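## Task

Take a free grey peg and push it fully into an unused hole of the yellow sulfur ball that the other gripper holds, until it snaps home. Pegs already seated in the ball must stay put. At the end, that holding gripper must still grip either the ball or a peg locked into it. Apart from that required grip, nothing that stays in place only because the robot holds it counts as done.

## Robot and tools

Robot: two six-joint arms, left_arm and right_arm, each ending in a two-finger parallel gripper. They face each other across a table. Base poses in the scene frame: left_arm at (-0.049, +0.528, +0.102), quat_wxyz (+0.843, 0, 0, -0.537); right_arm at (+0.050, -0.466, +0.079), quat_wxyz (+0.650, 0, 0, +0.760). The arm names do not match the sides of any camera image.

Scene frame: origin at the table centre, table surface at z = +0.020 m, +z up, left_arm on the +y side. Gripper frame: the fingers extend along the gripper's +x axis and close along its y axis. end_effector_position is the midpoint between the finger pads, roughly 3-4 cm behind the tips.

The 16-number row (used by execute_actions rows and by move target): one flat list covering both arms, left_arm first: x, y, z, qw, qx, qy, qz, opening, then the same eight for right_arm. x, y, z are an absolute goal position in metres for that gripper's end_effector_position, in the scene frame. qw..qz is an absolute goal orientation, scene frame, w first. opening runs from -1 to +1: +1 is 0.088 m wide, empty fingers touch near -0.80, and values below that change nothing. Both arms must appear in every row. To keep an arm still, resend its last reported position with the quaternion you intend (not a drifted reading) and its desired opening.

execute_actions: argument actions is a list with zero or one item, plus optional pictures (boolean). An empty list just reports the state. An item with rows (1 to 15 rows of 16 numbers) and steps (1 to 15, default 15) plays one row per 1/30 s step, repeating the final row if rows run out. An item with only steps (up to 300) is a wait counted from the previous result. A call is rejected, sending nothing, if a target lies over 0.6 m from that arm's last reported position along any gripper axis. Each step the command is clipped to 70 mm and 16 degrees from the measured pose, so after the call an arm only reaches the last clipped pose; check the result and send the remainder next.

move: target is one 16-number row of absolute poses and openings; speed is the path top speed in m/s, 0.002 to 0.5, default 0.25, with turning capped at twice that in rad/s. Both grippers follow straight lines that finish together, lasting 0.5 to 10 s (cut off at 10 s). Openings are applied at the start. Paths ignore obstacles and the other arm, and grippers may lag, stray or overshoot speed, mostly near full reach. The move: line reports the ending (done, off_target, moving, held, fault) and limits (paced = pose clipped; held = steps blocked by a check, after which the arm may jump faster), plus each gripper's distance to its pose.

wait: seconds from 0 to 10; sends nothing new. zoom_image: camera (cam_head_left, cam_head_right, cam_left_wrist, cam_right_wrist, each 672x504) and region [x0, y0, x1, y1] in pixels from the top-left, at most 504 by 504. The head cameras sit above the -x edge of the table (about x = -0.49, z = 0.87) looking down; wrist cameras ride on the grippers. read_manual returns only licence text. finished_scene takes the current scene number, cannot be undone, and reports whether the goal holds.

Result lines: the state line gives each gripper's position, quaternion and velocities in the scene frame; reported positions can be off, more at long reach. grip_measured is the finger opening on the command scale; it may carry a fixed error of about 1 mm per gripper and reads up to 0.061 narrower while squeezing hard. To hold something, command about 0.07 below grip_measured; less gives a lighter grip. Closing from fully open takes at least about 0.5 s. Parts thinner than about 3 mm get proportionally less force. A 'pose unreachable' line and HELD marks mean the clearance check altered or blocked what was sent to the named arm. A 'Hand target' line shows where the controller is currently steering each gripper.

Joint ranges (rad), base to gripper: waist -3.054 to 3.054, shoulder 0 to 3.142, elbow 0 to 2.356, wrist pitch -1.571 to 1.571, wrist yaw -1.571 to 1.571, wrist roll -3.142 to 3.142. Load limits (N m): waist 16.6, shoulder 20.6, elbow 20.5, wrist pitch 5.42, wrist yaw 5.4, wrist roll 5.07; a carried object adds load. Reaching a load limit triggers a torque fault: the arm halts for 10 s and drops the rest of the call. Motors warm while holding; MOTOR HOT appears from 50 °C, and at 95 °C an OVER-TEMPERATURE FAULT holds the arm and may later cut its power so it goes limp.

Joint friction may leave a gripper short of its goal or slightly tilted, and tiny moves may not happen; check position and orientation after each move and correct tilt. The simulation keeps running while you reply.

Suggested order: find which gripper holds the ball and keep it gripping steadily. With the other arm, grasp a loose grey peg, line its axis up with an open hole, and press slowly along that axis until it locks. Then open, back away without tugging the ball, and confirm the peg stays seated. Loose objects may occasionally be nudged.

Avoid: dropping the ball or peg, knocking anything off the table (immediate failure), dislodging seated pegs, letting the arms collide or press on each other, fast impacts, and targets set far past contact, which push harder.

Each tool is called after "Emit:" by a JSON object that holds its "fn" and its "kwargs", one argument or row to a line.

## Session

I'll start by looking at the current state of the scene.

Emit:
{"fn": "execute_actions", "kwargs": {
  "actions": []
}}

Scene clock: 0.00 s of 4400.00 s.
left_arm: end_effector_position=(+0.2045, +0.1752, +0.3057) grip_measured=+0.003 end_effector_quat_wxyz=(+0.845, -0.004, -0.015, -0.535) end_effector_velocity=(-0.000, +0.000, +0.001) end_effector_angular_velocity=(-0.008, +0.022, +0.014) | right_arm: end_effector_position=(+0.0015, -0.1527, +0.4016) grip_measured=+1.000 end_effector_quat_wxyz=(+0.651, +0.015, -0.016, +0.759) end_effector_velocity=(-0.000, +0.001, -0.003) end_effector_angular_velocity=(-0.011, -0.009, +0.005)
Joint positions: left_arm=[0.279 1.622 0.644 1.008 0.274 0.001 0.039] | right_arm=[-0.003  0.855  0.655  0.245 -0.    -0.005  0.088]
Joint velocities: left_arm=[-0.007 -0.007 -0.002 -0.007 -0.022 -0.022 -0.   ] | right_arm=[-0.002  0.002 -0.002 -0.007 -0.007 -0.007 -0.   ]
Motor temperatures (°C, as the motors report them): left_arm=[23 21 23 21 23 21] | right_arm=[20 23 23 20 21 20]
Heat: left arm: hottest waist 23 °C (+0.0 °C/min); right arm: hottest shoulder 23 °C (+0.0 °C/min).
Hand target (left_arm): +0.204, +0.175, +0.306; +0.845, -0.004, -0.015, -0.535
Hand target (right_arm): +0.002, -0.153, +0.402; +0.651, +0.015, -0.016, +0.759

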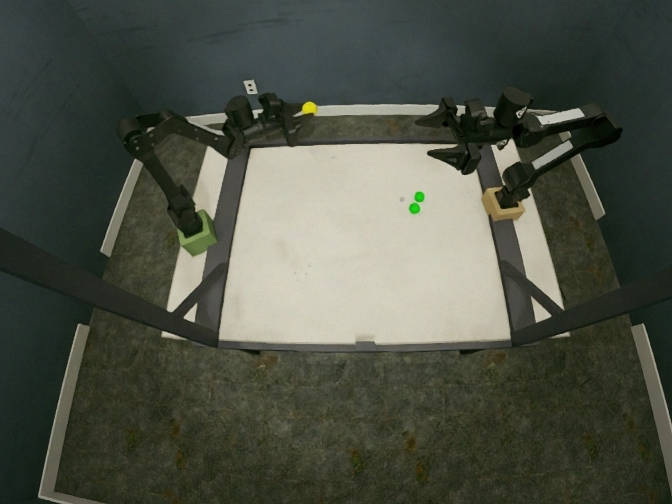

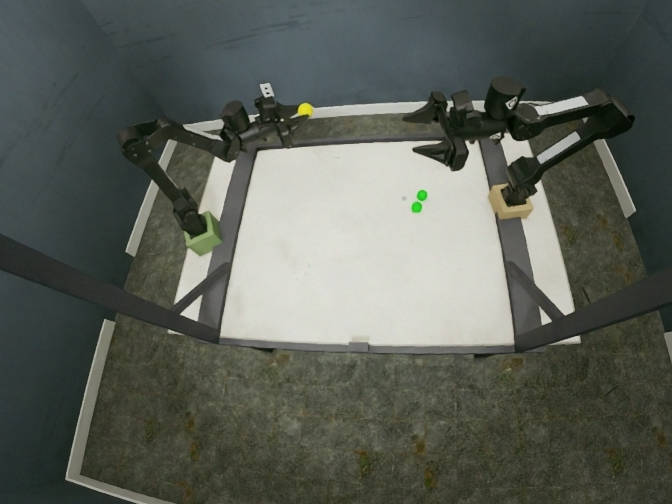

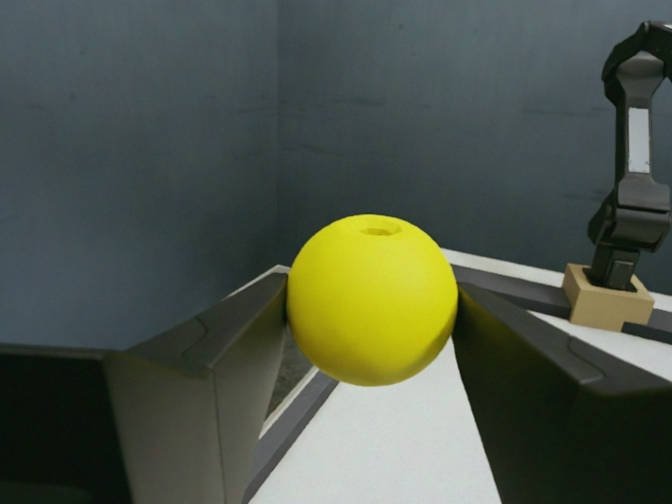

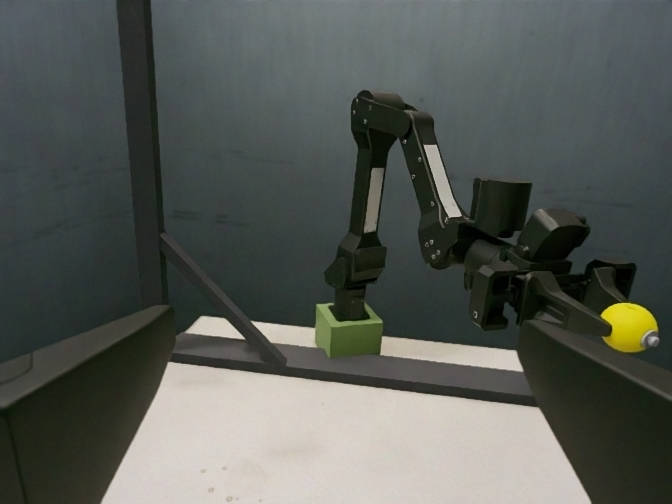

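Emit:
{"fn": "zoom_image", "kwargs": {
  "camera": "cam_head_left",
  "region": [380, 175, 450, 227]
}}

Emit:
{"fn": "zoom_image", "kwargs": {
  "camera": "cam_right_wrist",
  "region": [572, 270, 672, 370]
}}

Emit:
{"fn": "zoom_image", "kwargs": {
  "camera": "cam_head_left",
  "region": [270, 85, 340, 137]
}}

Emit:
{"fn": "zoom_image", "kwargs": {
  "camera": "cam_left_wrist",
  "region": [270, 200, 480, 400]
}}

Region (380, 175, 450, 227) of cam_head_left's 672x504 image, scaled by 7.200, with more detail than that image has; it fills the top 374 rows of this view, and the rest is white.

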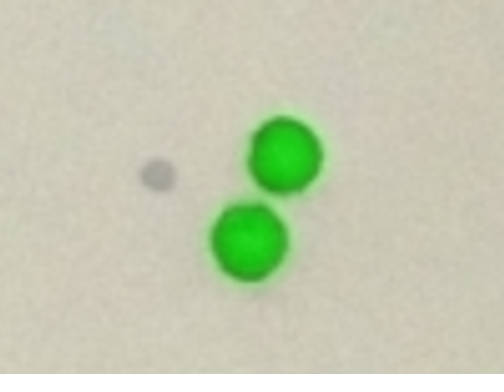

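Region (572, 270, 672, 370) of cam_right_wrist's 672x504 image, scaled by 5.040, with more detail than that image has.

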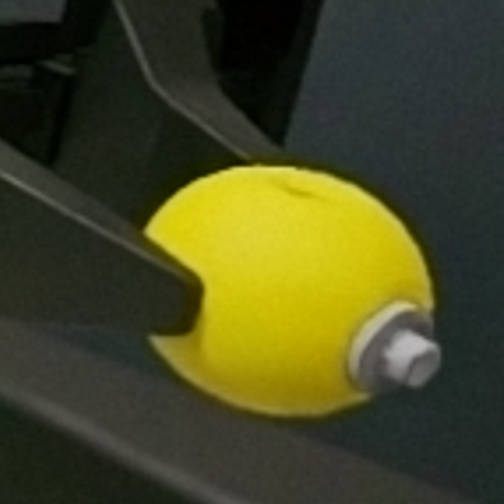

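Region (270, 85, 340, 137) of cam_head_left's 672x504 image, scaled by 7.200, with more detail than that image has; it fills the top 374 rows of this view, and the rest is white.

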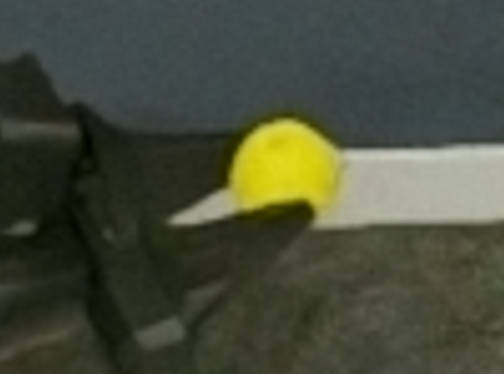

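Region (270, 200, 480, 400) of cam_left_wrist's 672x504 image, scaled by 2.400, with more detail than that image has; it fills the top 480 rows of this view, and the rest is white.

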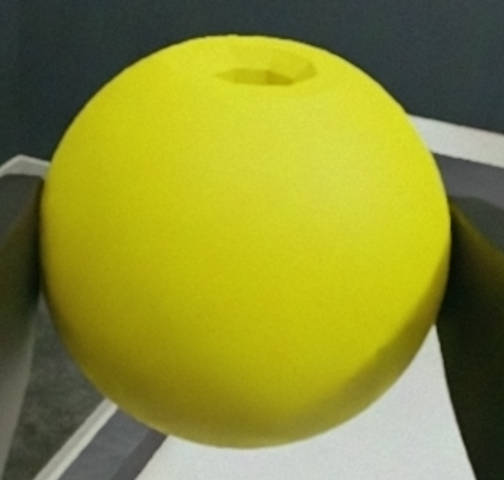

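Emit:
{"fn": "move", "kwargs": {
  "target": [0.2045,0.1752,0.3057,0.845,-0.004,-0.015,-0.535,-0.07, 0.073,-0.108,0.15,0.5,-0.5,0.5,0.5,0.2],
  "speed": 0.25
}}

Scene clock: 24.20 s of 4400.00 s.
left_arm: end_effector_position=(+0.2045, +0.1752, +0.3057) grip_measured=+0.003 end_effector_quat_wxyz=(+0.845, -0.004, -0.015, -0.535) end_effector_velocity=(+0.000, -0.000, +0.000) end_effector_angular_velocity=(+0.005, -0.005, +0.005) | right_arm: end_effector_position=(+0.0720, -0.1103, +0.1528) grip_measured=+0.203 end_effector_quat_wxyz=(+0.499, -0.497, +0.499, +0.506) end_effector_velocity=(+0.000, +0.007, +0.009) end_effector_angular_velocity=(+0.027, +0.005, +0.020)
Joint positions: left_arm=[0.279 1.622 0.644 1.008 0.274 0.001 0.039] | right_arm=[-0.223  1.916  1.435 -1.081 -0.01  -0.071  0.049]
Joint velocities: left_arm=[-0.002 -0.002  0.002 -0.007 -0.007  0.007 -0.   ] | right_arm=[-0.002 -0.002  0.032 -0.007 -0.007 -0.022 -0.   ]
Motor temperatures (°C, as the motors report them): left_arm=[23 23 25 25 23 21] | right_arm=[20 24 27 24 21 20]
Heat: left arm: hottest elbow 25 °C (+5.0 °C/min); right arm: hottest elbow 27 °C (+9.9 °C/min).
Hand target (left_arm): +0.205, +0.175, +0.306; +0.845, -0.004, -0.015, -0.535
Hand target (right_arm): +0.073, -0.109, +0.150; +0.497, -0.500, +0.500, +0.503
Off the commanded pose (left_arm): 0.000 m, 0 deg.
Off the commanded pose (right_arm): 0.004 m, 1 deg.
After step 90, 17.57 s passed at rest.
move: done
camera_calibration (this result's frames):
cam_right_wrist: T_world_to_cam=[[0.996968, 0.077358, 0.0084467, -0.062247], [0.0710773, -0.94942, 0.305858, -0.123531], [0.0316801, -0.30433, -0.95204, 0.189049], [0, 0, 0, 1]] pos_world=[0.0648494, -0.0549342, 0.218291]

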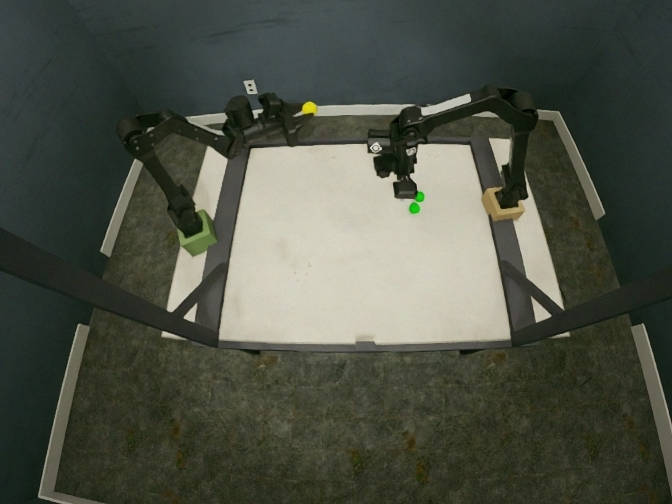

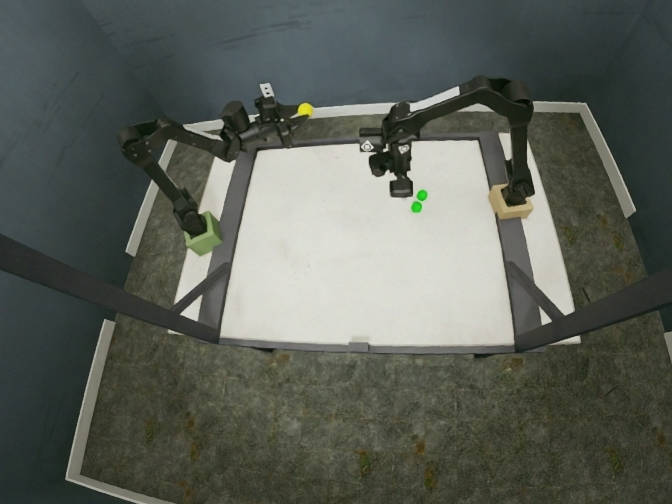

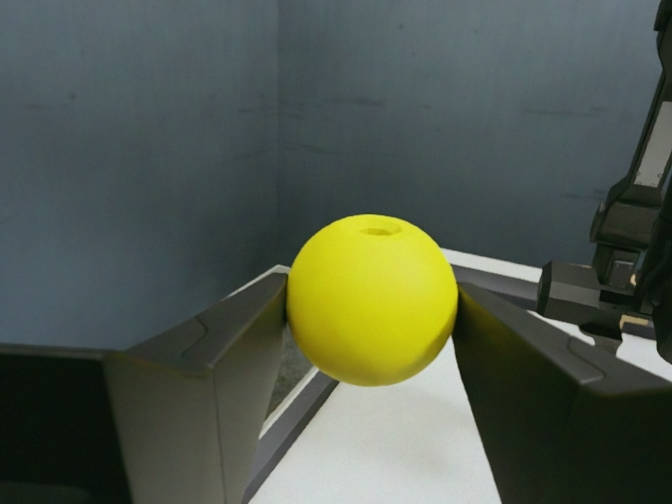

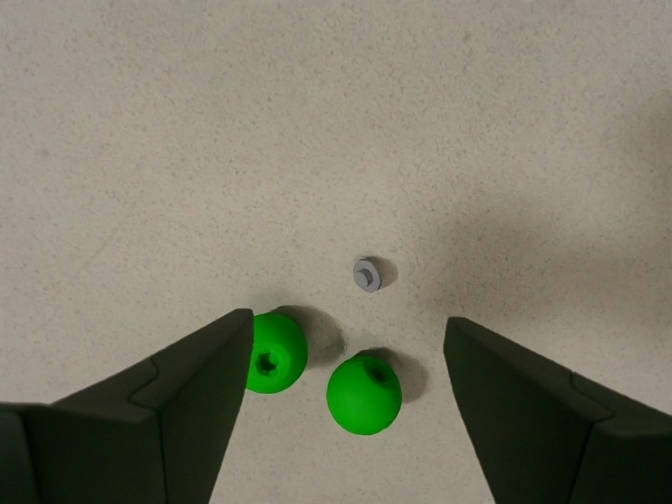

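Emit:
{"fn": "zoom_image", "kwargs": {
  "camera": "cam_right_wrist",
  "region": [330, 240, 410, 310]
}}

Region (330, 240, 410, 310) of cam_right_wrist's 672x504 image, scaled by 6.300, with more detail than that image has; it fills the top 441 rows of this view, and the rest is white.

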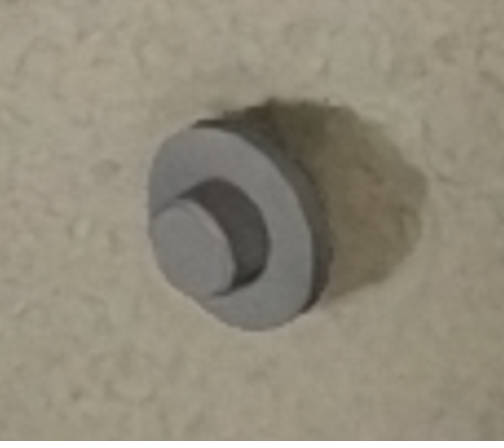

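Emit:
{"fn": "move", "kwargs": {
  "target": [0.2045,0.1752,0.3057,0.845,-0.004,-0.015,-0.535,-0.07, 0.021,-0.128,0.100,0.9135,0,0.4067,0,-0.45],
  "speed": 0.3
}}

Scene clock: 105.30 s of 4400.00 s.
left_arm: end_effector_position=(+0.2045, +0.1752, +0.3057) grip_measured=+0.003 end_effector_quat_wxyz=(+0.845, -0.004, -0.015, -0.535) end_effector_velocity=(-0.002, -0.001, -0.005) end_effector_angular_velocity=(+0.007, +0.034, -0.010) | right_arm: end_effector_position=(+0.0214, -0.1284, +0.1033) grip_measured=-0.447 end_effector_quat_wxyz=(+0.913, +0.002, +0.409, +0.000) end_effector_velocity=(-0.001, -0.002, +0.001) end_effector_angular_velocity=(-0.004, +0.000, -0.016)
Joint positions: left_arm=[0.279 1.622 0.644 1.008 0.274 0.001 0.039] | right_arm=[ 0.208  2.14   1.381 -1.119  0.672  2.046  0.017]
Joint velocities: left_arm=[-0.002 -0.002 -0.002 -0.022  0.007 -0.022  0.   ] | right_arm=[ 0.002  0.002  0.007 -0.022 -0.007  0.022  0.   ]
Motor temperatures (°C, as the motors report them): left_arm=[23 27 28 30 23 21] | right_arm=[20 32 30 21 21 20]
Heat: left arm: hottest wrist pitch 30 °C (+3.0 °C/min); right arm: hottest shoulder 32 °C (+4.1 °C/min).
Hand target (left_arm): +0.205, +0.175, +0.306; +0.845, -0.004, -0.015, -0.535
Hand target (right_arm): +0.021, -0.128, +0.100; +0.914, -0.002, +0.406, -0.001
Off the commanded pose (left_arm): 0.000 m, 0 deg.
Off the commanded pose (right_arm): 0.003 m, 0 deg.
After step 90, 74.80 s passed at rest.
move: done
camera_calibration (this result's frames):
cam_right_wrist: T_world_to_cam=[[0.0409088, -0.997538, 0.0569516, -0.132569], [-0.916646, -0.0601512, -0.395147, 0.0857225], [0.3976, -0.0360395, -0.916851, 0.161029], [0, 0, 0, 1]] pos_world=[0.0199752, -0.121282, 0.189063]

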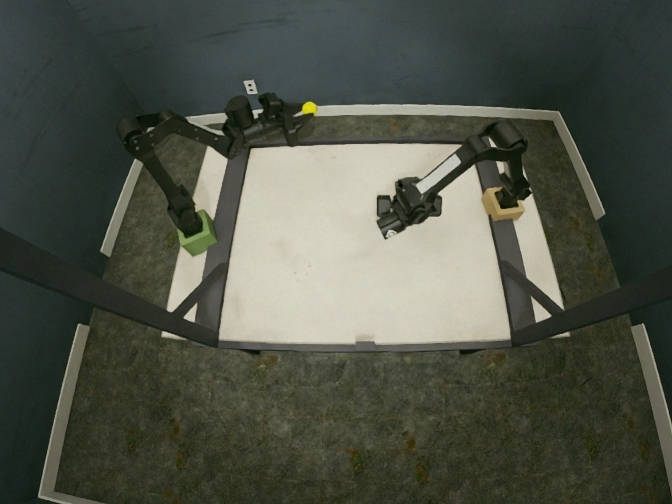

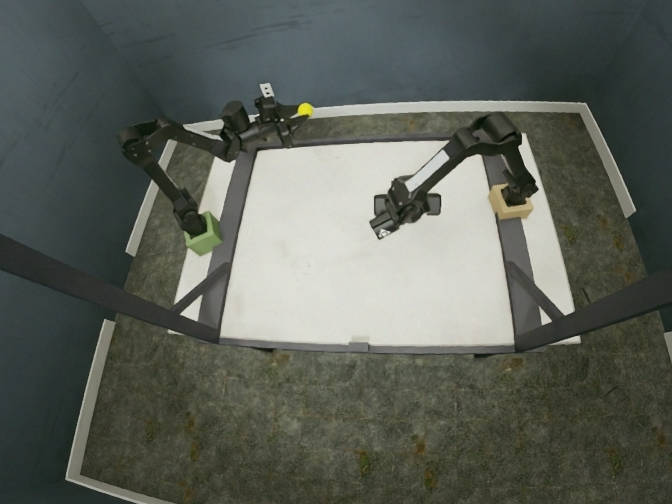

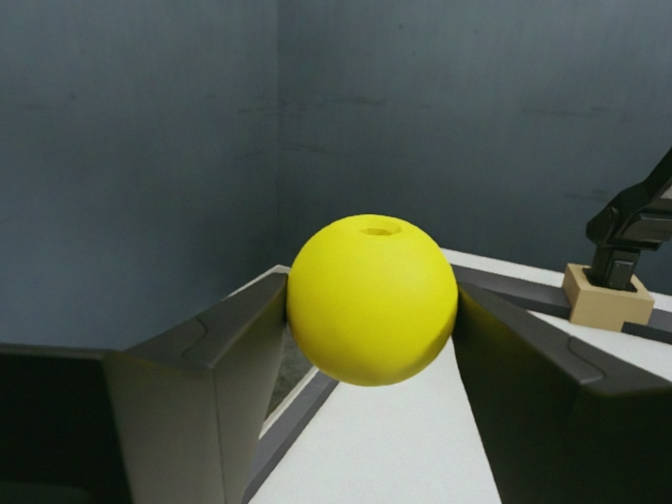

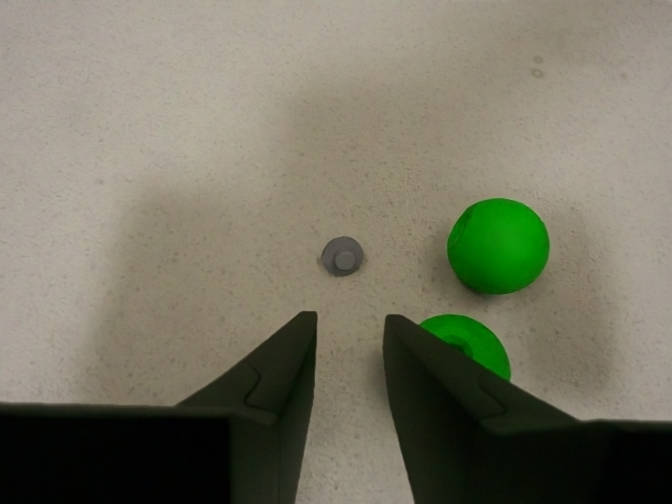

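Emit:
{"fn": "zoom_image", "kwargs": {
  "camera": "cam_right_wrist",
  "region": [290, 220, 410, 340]
}}

Region (290, 220, 410, 340) of cam_right_wrist's 672x504 image, scaled by 4.200, with more detail than that image has.

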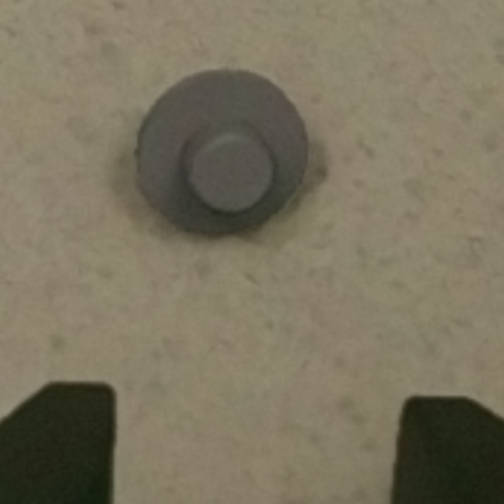

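Emit:
{"fn": "move", "kwargs": {
  "target": [0.2045,0.1752,0.3057,0.845,-0.004,-0.015,-0.535,-0.07, 0.0537,-0.1284,0.0640,0.9135,0,0.4067,0,-0.50],
  "speed": 0.06
}}

Scene clock: 125.77 s of 4400.00 s.
left_arm: end_effector_position=(+0.2045, +0.1752, +0.3057) grip_measured=+0.003 end_effector_quat_wxyz=(+0.845, -0.004, -0.015, -0.535) end_effector_velocity=(-0.000, +0.000, -0.005) end_effector_angular_velocity=(+0.013, +0.021, +0.005) | right_arm: end_effector_position=(+0.0517, -0.1251, +0.0693) grip_measured=-0.497 end_effector_quat_wxyz=(+0.912, +0.009, +0.411, +0.004) end_effector_velocity=(+0.001, -0.005, +0.001) end_effector_angular_velocity=(-0.038, +0.000, +0.012)
Joint positions: left_arm=[0.279 1.622 0.644 1.008 0.274 0.001 0.039] | right_arm=[ 0.125  2.163  1.268 -0.9    0.695  1.943  0.015]
Joint velocities: left_arm=[-0.002 -0.002 -0.002 -0.022 -0.007 -0.007  0.   ] | right_arm=[-0.002 -0.002 -0.002 -0.022 -0.007 -0.022 -0.   ]
Motor temperatures (°C, as the motors report them): left_arm=[23 27 29 31 23 21] | right_arm=[20 33 29 21 21 20]
Heat: left arm: hottest wrist pitch 31 °C (+3.0 °C/min); right arm: hottest shoulder 33 °C (+3.0 °C/min).
Hand target (left_arm): +0.205, +0.175, +0.306; +0.845, -0.004, -0.015, -0.535
Hand target (right_arm): +0.054, -0.129, +0.064; +0.913, +0.000, +0.407, -0.000
Off the commanded pose (left_arm): 0.000 m, 0 deg.
Off the commanded pose (right_arm): 0.007 m, 1 deg.
After step 90, 16.27 s passed at rest.
move: done
camera_calibration (this result's frames):
cam_right_wrist: T_world_to_cam=[[0.0416658, -0.998313, 0.0404416, -0.127559], [-0.918211, -0.0542173, -0.392363, 0.100954], [0.393894, -0.0207858, -0.918921, 0.120208], [0, 0, 0, 1]] pos_world=[0.0506625, -0.119371, 0.15523]

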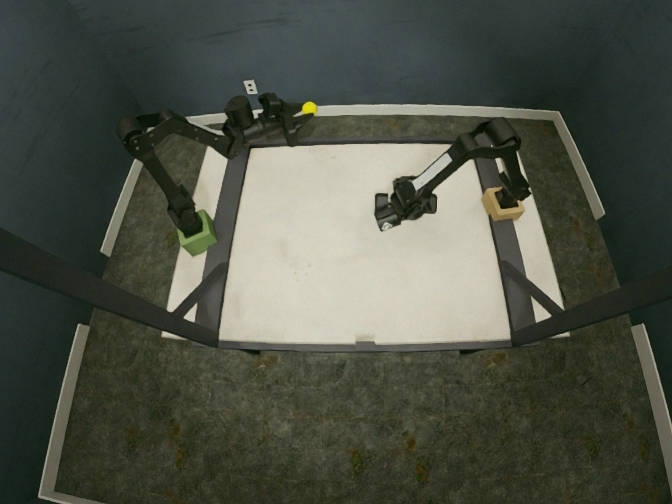

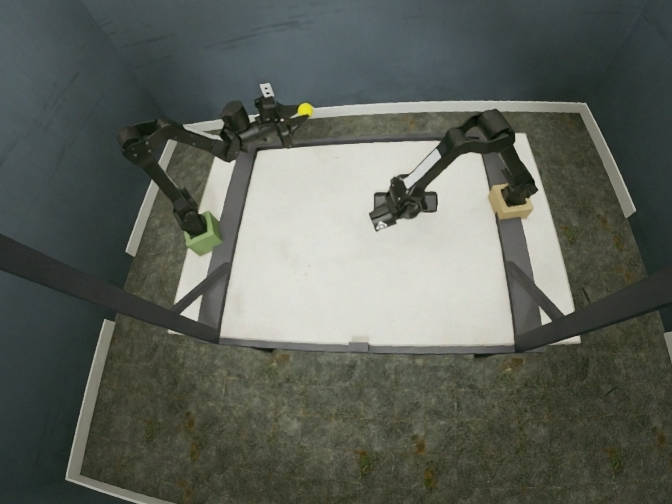

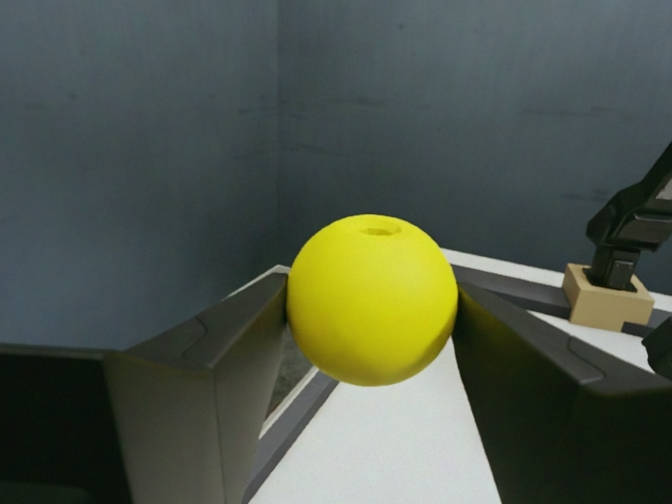

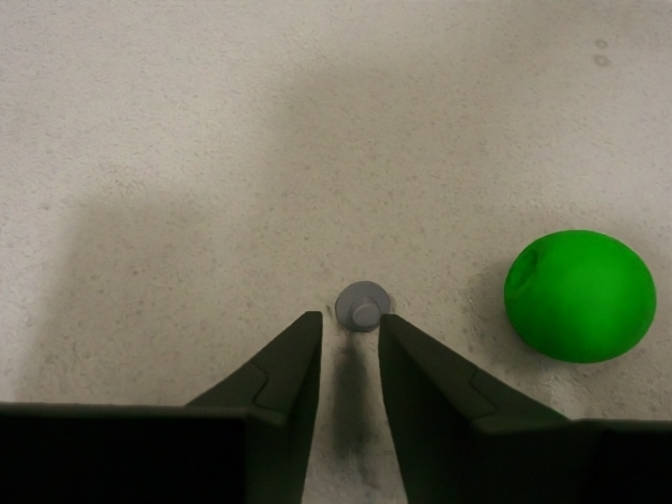

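Emit:
{"fn": "zoom_image", "kwargs": {
  "camera": "cam_right_wrist",
  "region": [300, 260, 420, 380]
}}

Region (300, 260, 420, 380) of cam_right_wrist's 672x504 image, scaled by 4.200, with more detail than that image has.

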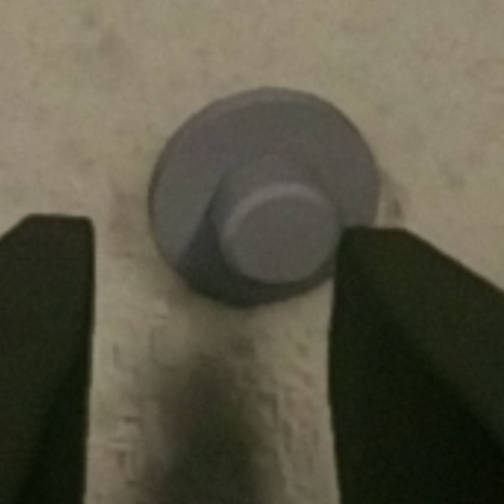

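Emit:
{"fn": "move", "kwargs": {
  "target": [0.2045,0.1752,0.3057,0.845,-0.004,-0.015,-0.535,-0.07, 0.0590,-0.1336,0.0580,0.9135,0,0.4067,0,-0.50],
  "speed": 0.03
}}

Scene clock: 145.50 s of 4400.00 s.
left_arm: end_effector_position=(+0.2045, +0.1752, +0.3057) grip_measured=+0.003 end_effector_quat_wxyz=(+0.845, -0.004, -0.015, -0.535) end_effector_velocity=(-0.001, +0.001, -0.007) end_effector_angular_velocity=(+0.017, +0.024, +0.005) | right_arm: end_effector_position=(+0.0568, -0.1305, +0.0616) grip_measured=-0.497 end_effector_quat_wxyz=(+0.912, +0.007, +0.410, +0.003) end_effector_velocity=(+0.001, -0.002, -0.000) end_effector_angular_velocity=(-0.014, +0.005, +0.001)
Joint positions: left_arm=[0.279 1.622 0.644 1.008 0.274 0.001 0.039] | right_arm=[ 0.115  2.163  1.228 -0.857  0.698  1.929  0.015]
Joint velocities: left_arm=[-0.002 -0.002 -0.007 -0.022 -0.007 -0.007  0.   ] | right_arm=[-0.002 -0.002 -0.002 -0.007 -0.007 -0.007 -0.   ]
Motor temperatures (°C, as the motors report them): left_arm=[23 28 29 31 23 21] | right_arm=[20 33 28 21 21 20]
Heat: left arm: hottest wrist pitch 31 °C (+1.0 °C/min); right arm: hottest shoulder 33 °C (+2.0 °C/min).
Hand target (left_arm): +0.205, +0.175, +0.306; +0.845, -0.004, -0.015, -0.535
Hand target (right_arm): +0.059, -0.134, +0.058; +0.914, +0.000, +0.407, +0.000
Off the commanded pose (left_arm): 0.000 m, 0 deg.
Off the commanded pose (right_arm): 0.005 m, 1 deg.
After step 90, 15.93 s passed at rest.
move: done
camera_calibration (this result's frames):
cam_right_wrist: T_world_to_cam=[[0.0426935, -0.998045, 0.0456343, -0.133223], [-0.917284, -0.0572583, -0.394097, 0.101988], [0.395939, -0.0250342, -0.917935, 0.110248], [0, 0, 0, 1]] pos_world=[0.0555882, -0.124363, 0.147473]

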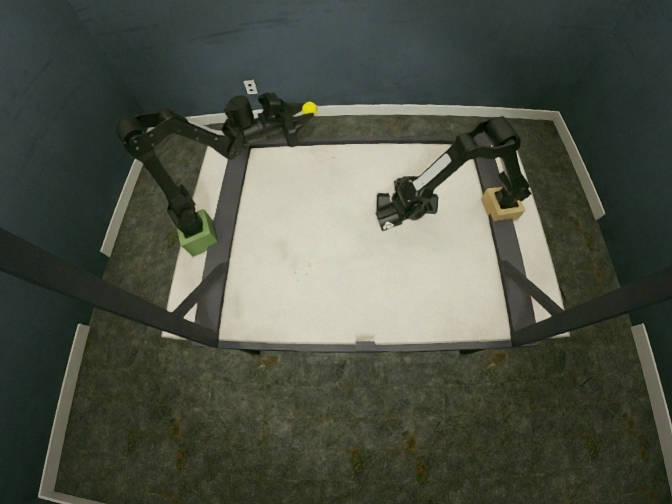

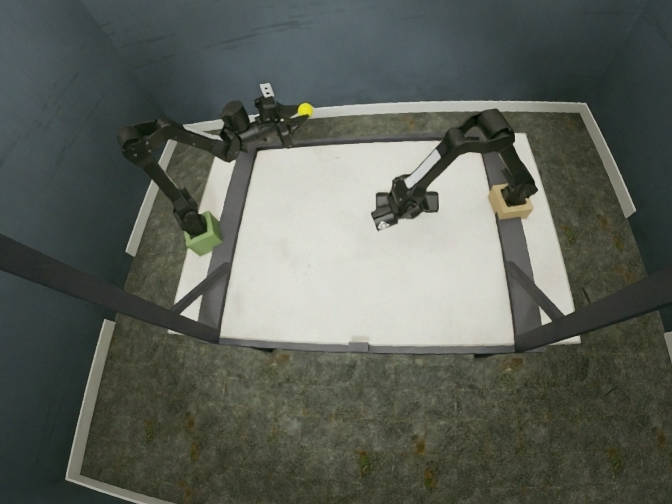

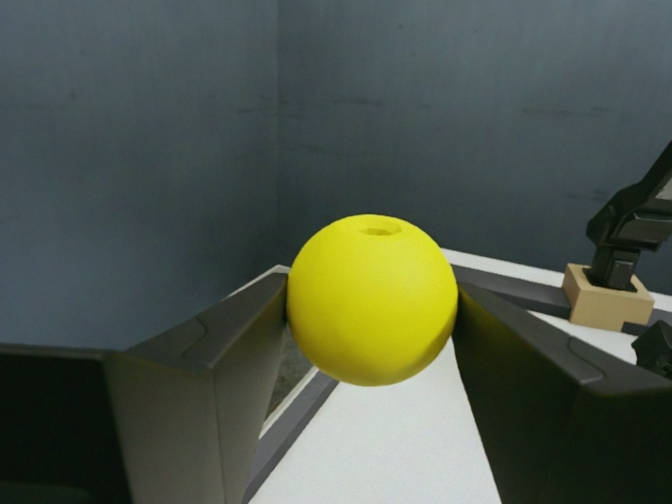

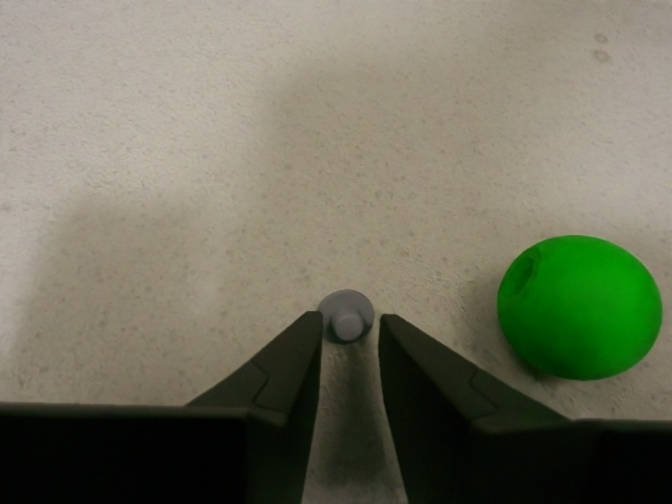

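Emit:
{"fn": "zoom_image", "kwargs": {
  "camera": "cam_right_wrist",
  "region": [300, 270, 400, 370]
}}

Region (300, 270, 400, 370) of cam_right_wrist's 672x504 image, scaled by 5.040, with more detail than that image has.

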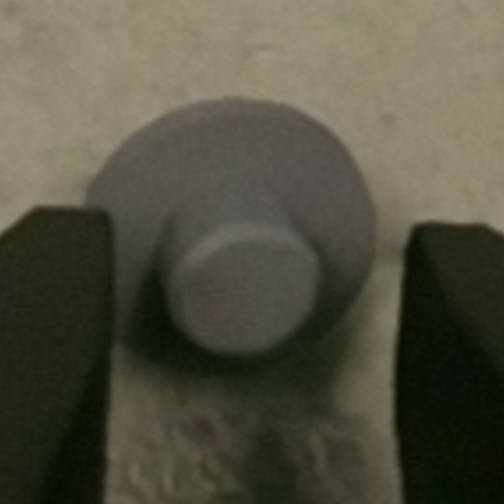

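Emit:
{"fn": "move", "kwargs": {
  "target": [0.2045,0.1752,0.3057,0.845,-0.004,-0.015,-0.535,-0.07, 0.0645,-0.1330,0.0529,0.9135,0,0.4067,0,-0.55],
  "speed": 0.02
}}

Scene clock: 157.77 s of 4400.00 s.
left_arm: end_effector_position=(+0.2045, +0.1752, +0.3057) grip_measured=+0.003 end_effector_quat_wxyz=(+0.845, -0.004, -0.015, -0.535) end_effector_velocity=(+0.005, +0.004, -0.003) end_effector_angular_velocity=(+0.005, +0.015, +0.039) | right_arm: end_effector_position=(+0.0621, -0.1289, +0.0589) grip_measured=-0.547 end_effector_quat_wxyz=(+0.912, +0.010, +0.410, +0.005) end_effector_velocity=(-0.001, -0.003, -0.001) end_effector_angular_velocity=(-0.027, +0.019, +0.010)
Joint positions: left_arm=[0.279 1.622 0.644 1.008 0.274 0.001 0.039] | right_arm=[ 0.1    2.163  1.216 -0.824  0.702  1.909  0.012]
Joint velocities: left_arm=[ 0.002 -0.002 -0.007 -0.007 -0.037 -0.007 -0.   ] | right_arm=[-0.002 -0.002 -0.002 -0.007 -0.022 -0.022  0.   ]
Motor temperatures (°C, as the motors report them): left_arm=[23 28 29 32 23 21] | right_arm=[20 34 28 21 22 20]
Heat: left arm: hottest wrist pitch 32 °C (+2.0 °C/min); right arm: hottest shoulder 34 °C (+3.0 °C/min).
Hand target (left_arm): +0.205, +0.175, +0.306; +0.845, -0.004, -0.015, -0.535
Hand target (right_arm): +0.064, -0.133, +0.053; +0.913, -0.000, +0.407, +0.000
Off the commanded pose (left_arm): 0.000 m, 0 deg.
Off the commanded pose (right_arm): 0.008 m, 1 deg.
After step 200, 4.77 s passed at rest.
move: done
camera_calibration (this result's frames):
cam_right_wrist: T_world_to_cam=[[0.0433761, -0.998309, 0.0386901, -0.131363], [-0.917655, -0.0551234, -0.393537, 0.106111], [0.395004, -0.0184341, -0.918494, 0.106637], [0, 0, 0, 1]] pos_world=[0.0609488, -0.123326, 0.144787]

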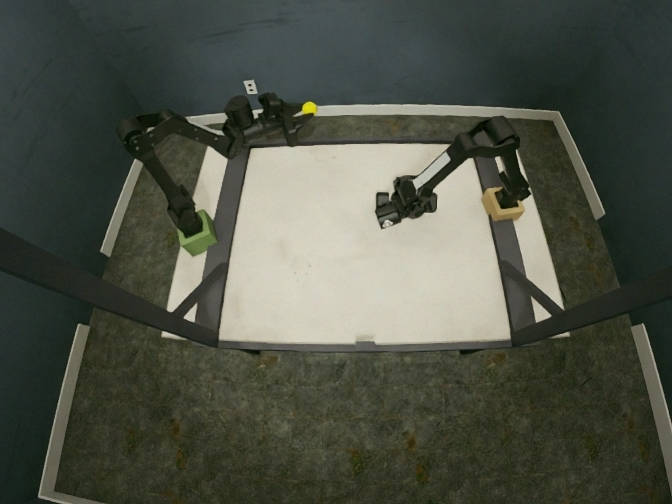

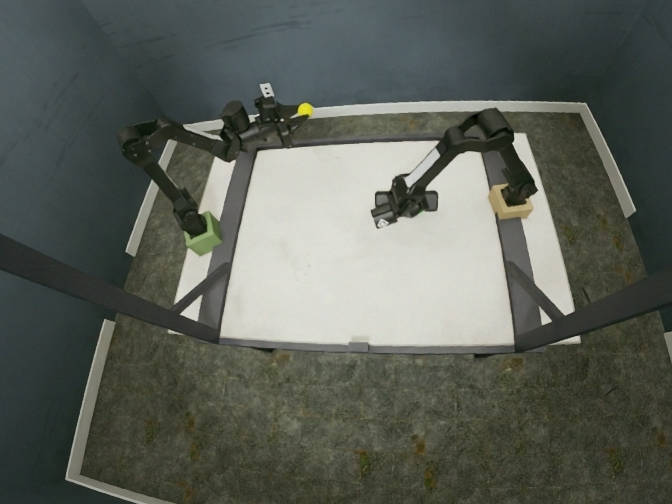

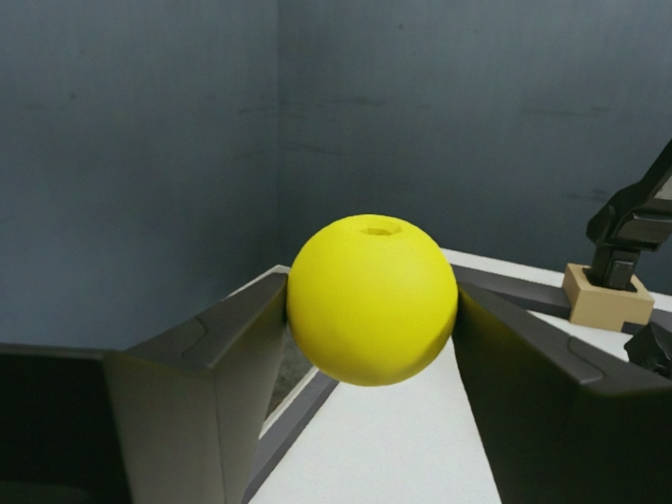

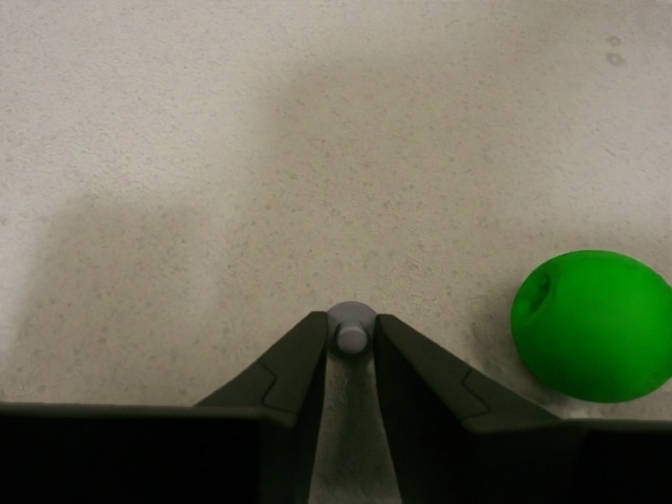

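Emit:
{"fn": "zoom_image", "kwargs": {
  "camera": "cam_right_wrist",
  "region": [300, 280, 400, 380]
}}

Region (300, 280, 400, 380) of cam_right_wrist's 672x504 image, scaled by 5.040, with more detail than that image has.

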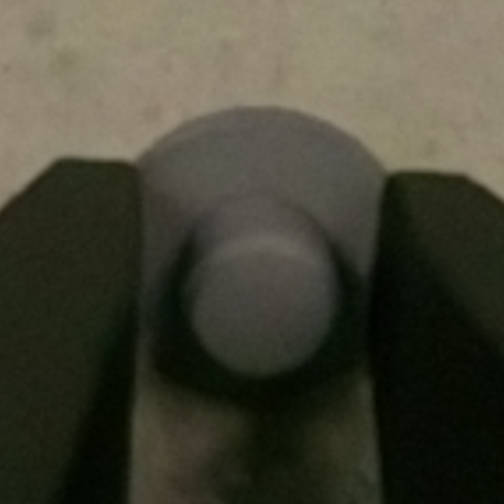

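Emit:
{"fn": "move", "kwargs": {
  "target": [0.2045,0.1752,0.3057,0.845,-0.004,-0.015,-0.535,-0.07, 0.0665,-0.1325,0.0482,0.9135,0,0.4067,0,-0.55],
  "speed": 0.03
}}

Scene clock: 171.83 s of 4400.00 s.
left_arm: end_effector_position=(+0.2045, +0.1752, +0.3057) grip_measured=+0.003 end_effector_quat_wxyz=(+0.845, -0.004, -0.015, -0.535) end_effector_velocity=(-0.000, +0.000, +0.002) end_effector_angular_velocity=(-0.015, +0.015, +0.004) | right_arm: end_effector_position=(+0.0638, -0.1268, +0.0579) grip_measured=-0.547 end_effector_quat_wxyz=(+0.913, +0.013, +0.408, +0.008) end_effector_velocity=(+0.003, -0.006, -0.000) end_effector_angular_velocity=(-0.034, -0.015, +0.004)
Joint positions: left_arm=[0.279 1.622 0.644 1.008 0.274 0.001 0.039] | right_arm=[ 0.096  2.166  1.213 -0.807  0.711  1.901  0.012]
Joint velocities: left_arm=[-0.002 -0.002 -0.002  0.007 -0.007 -0.022 -0.   ] | right_arm=[-0.002  0.002 -0.007 -0.022  0.007 -0.007 -0.   ]
Motor temperatures (°C, as the motors report them): left_arm=[23 28 29 32 23 21] | right_arm=[20 34 27 21 22 20]
Heat: left arm: hottest wrist pitch 32 °C (+2.0 °C/min); right arm: hottest shoulder 34 °C (+2.0 °C/min).
Hand target (left_arm): +0.205, +0.175, +0.306; +0.845, -0.004, -0.015, -0.535
Hand target (right_arm): +0.067, -0.133, +0.048; +0.914, -0.000, +0.407, -0.000
Off the commanded pose (left_arm): 0.000 m, 0 deg.
Off the commanded pose (right_arm): 0.012 m, 2 deg.
After step 90, 10.37 s passed at rest.
move: off_target (right_arm)
camera_calibration (this result's frames):
cam_right_wrist: T_world_to_cam=[[0.0468555, -0.998457, 0.0297897, -0.12901], [-0.915309, -0.054858, -0.398998, 0.107555], [0.400017, -0.00857148, -0.916468, 0.105972], [0, 0, 0, 1]] pos_world=[0.0621004, -0.122003, 0.143877]

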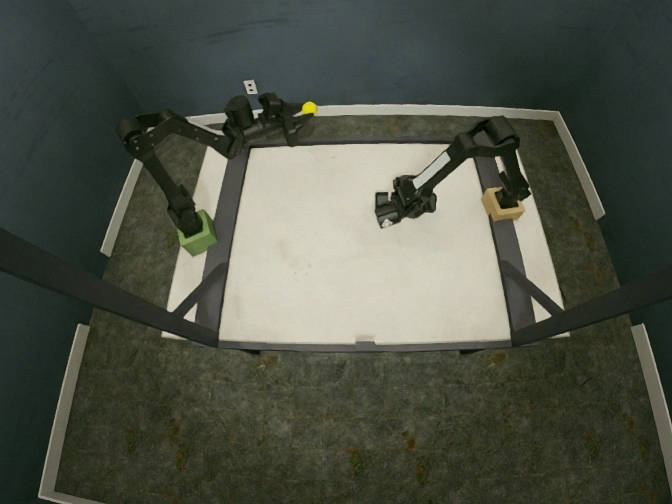

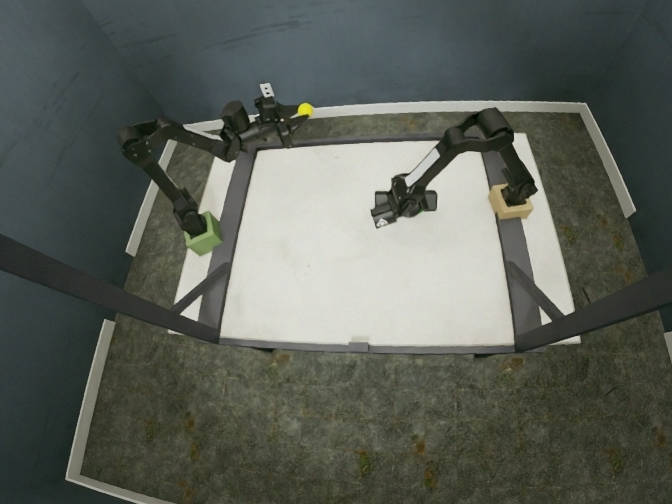

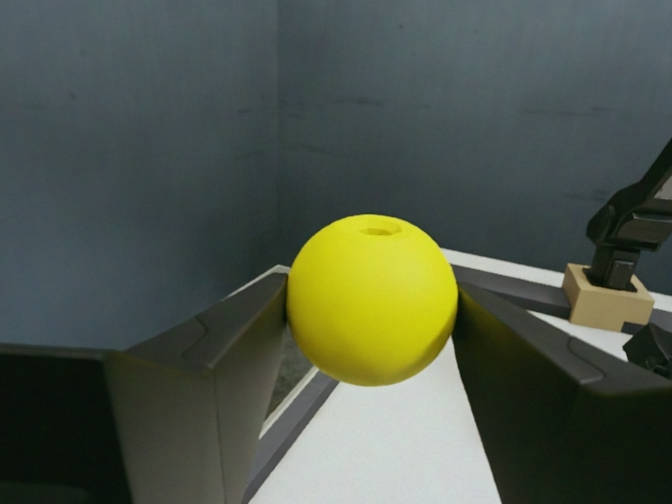

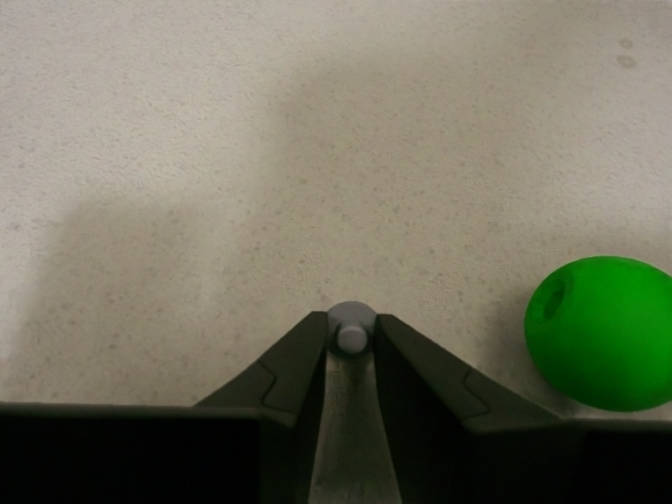

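Emit:
{"fn": "zoom_image", "kwargs": {
  "camera": "cam_right_wrist",
  "region": [300, 280, 400, 380]
}}

Region (300, 280, 400, 380) of cam_right_wrist's 672x504 image, scaled by 5.040, with more detail than that image has.

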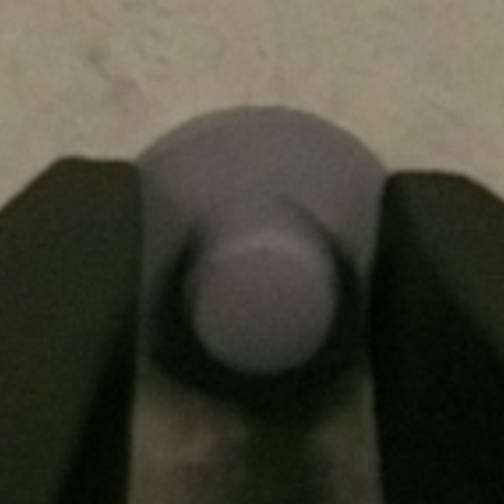

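Emit:
{"fn": "move", "kwargs": {
  "target": [0.2045,0.1752,0.3057,0.845,-0.004,-0.015,-0.535,-0.07, 0.0650,-0.1280,0.0545,0.913,0.008,0.408,0.005,-0.78],
  "speed": 0.03
}}

Scene clock: 179.87 s of 4400.00 s.
left_arm: end_effector_position=(+0.2045, +0.1752, +0.3057) grip_measured=+0.003 end_effector_quat_wxyz=(+0.845, -0.004, -0.015, -0.535) end_effector_velocity=(+0.001, -0.001, -0.002) end_effector_angular_velocity=(+0.002, +0.012, +0.014) | right_arm: end_effector_position=(+0.0640, -0.1264, +0.0580) grip_measured=-0.716 end_effector_quat_wxyz=(+0.913, +0.014, +0.407, +0.009) end_effector_velocity=(+0.001, -0.004, -0.001) end_effector_angular_velocity=(-0.028, +0.003, +0.013)
Joint positions: left_arm=[0.279 1.622 0.644 1.008 0.274 0.001 0.039] | right_arm=[ 0.096  2.166  1.213 -0.805  0.713  1.901  0.004]
Joint velocities: left_arm=[-0.007  0.002  0.002 -0.007 -0.022 -0.007 -0.   ] | right_arm=[-0.002 -0.002 -0.007 -0.007 -0.007 -0.022 -0.   ]
Motor temperatures (°C, as the motors report them): left_arm=[23 28 29 32 23 21] | right_arm=[20 34 27 21 22 20]
Heat: left arm: hottest wrist pitch 32 °C (+1.0 °C/min); right arm: hottest shoulder 34 °C (+1.0 °C/min).
Hand target (left_arm): +0.205, +0.175, +0.306; +0.845, -0.004, -0.015, -0.535
Hand target (right_arm): +0.065, -0.128, +0.055; +0.913, +0.008, +0.408, +0.005
Off the commanded pose (left_arm): 0.000 m, 0 deg.
Off the commanded pose (right_arm): 0.004 m, 1 deg.
After step 90, 4.33 s passed at rest.
move: done
camera_calibration (this result's frames):
cam_right_wrist: T_world_to_cam=[[0.0472964, -0.998485, 0.0281268, -0.128563], [-0.914886, -0.0546044, -0.400002, 0.107861], [0.400932, -0.00681418, -0.916083, 0.10611], [0, 0, 0, 1]] pos_world=[0.0622182, -0.121756, 0.143967]

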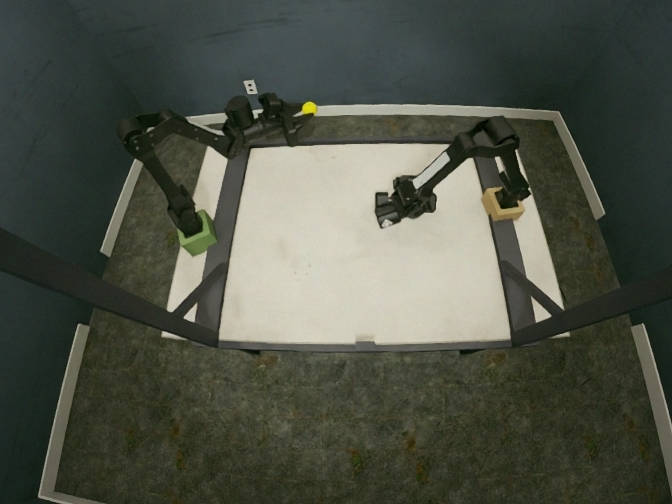

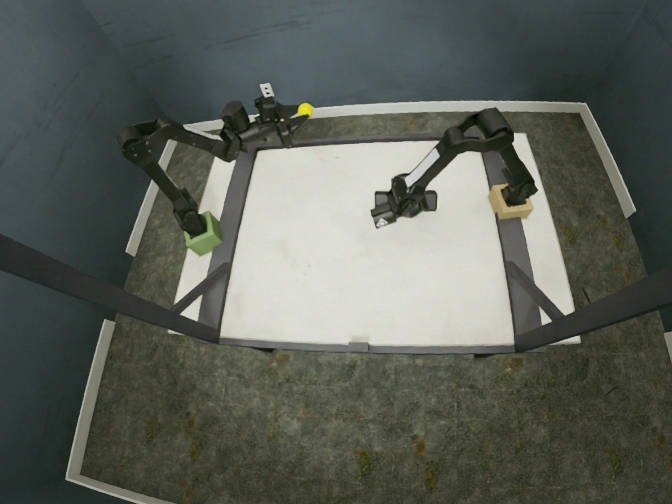

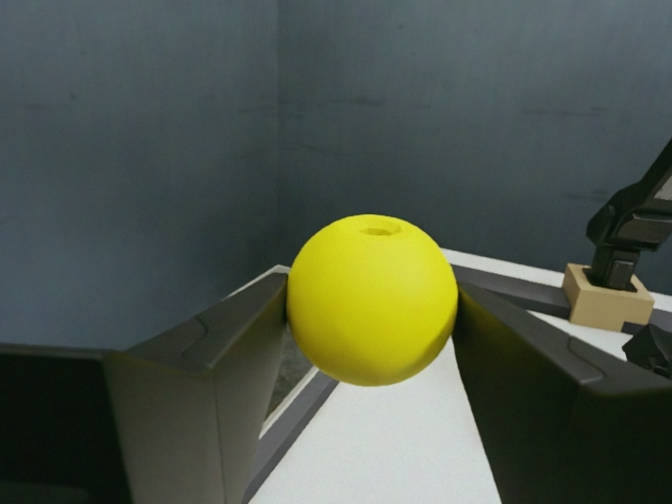

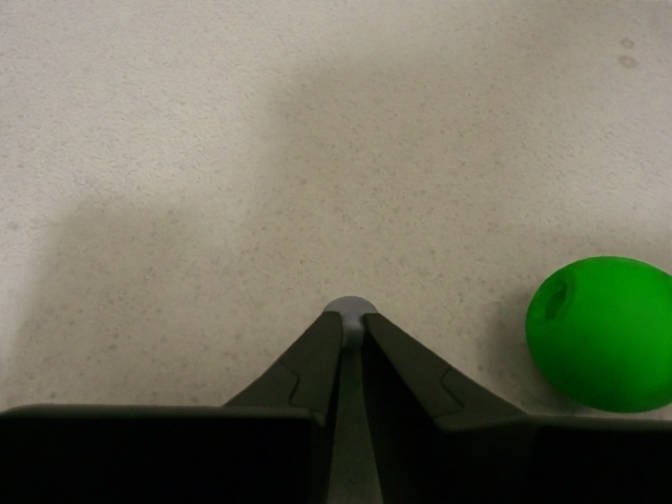

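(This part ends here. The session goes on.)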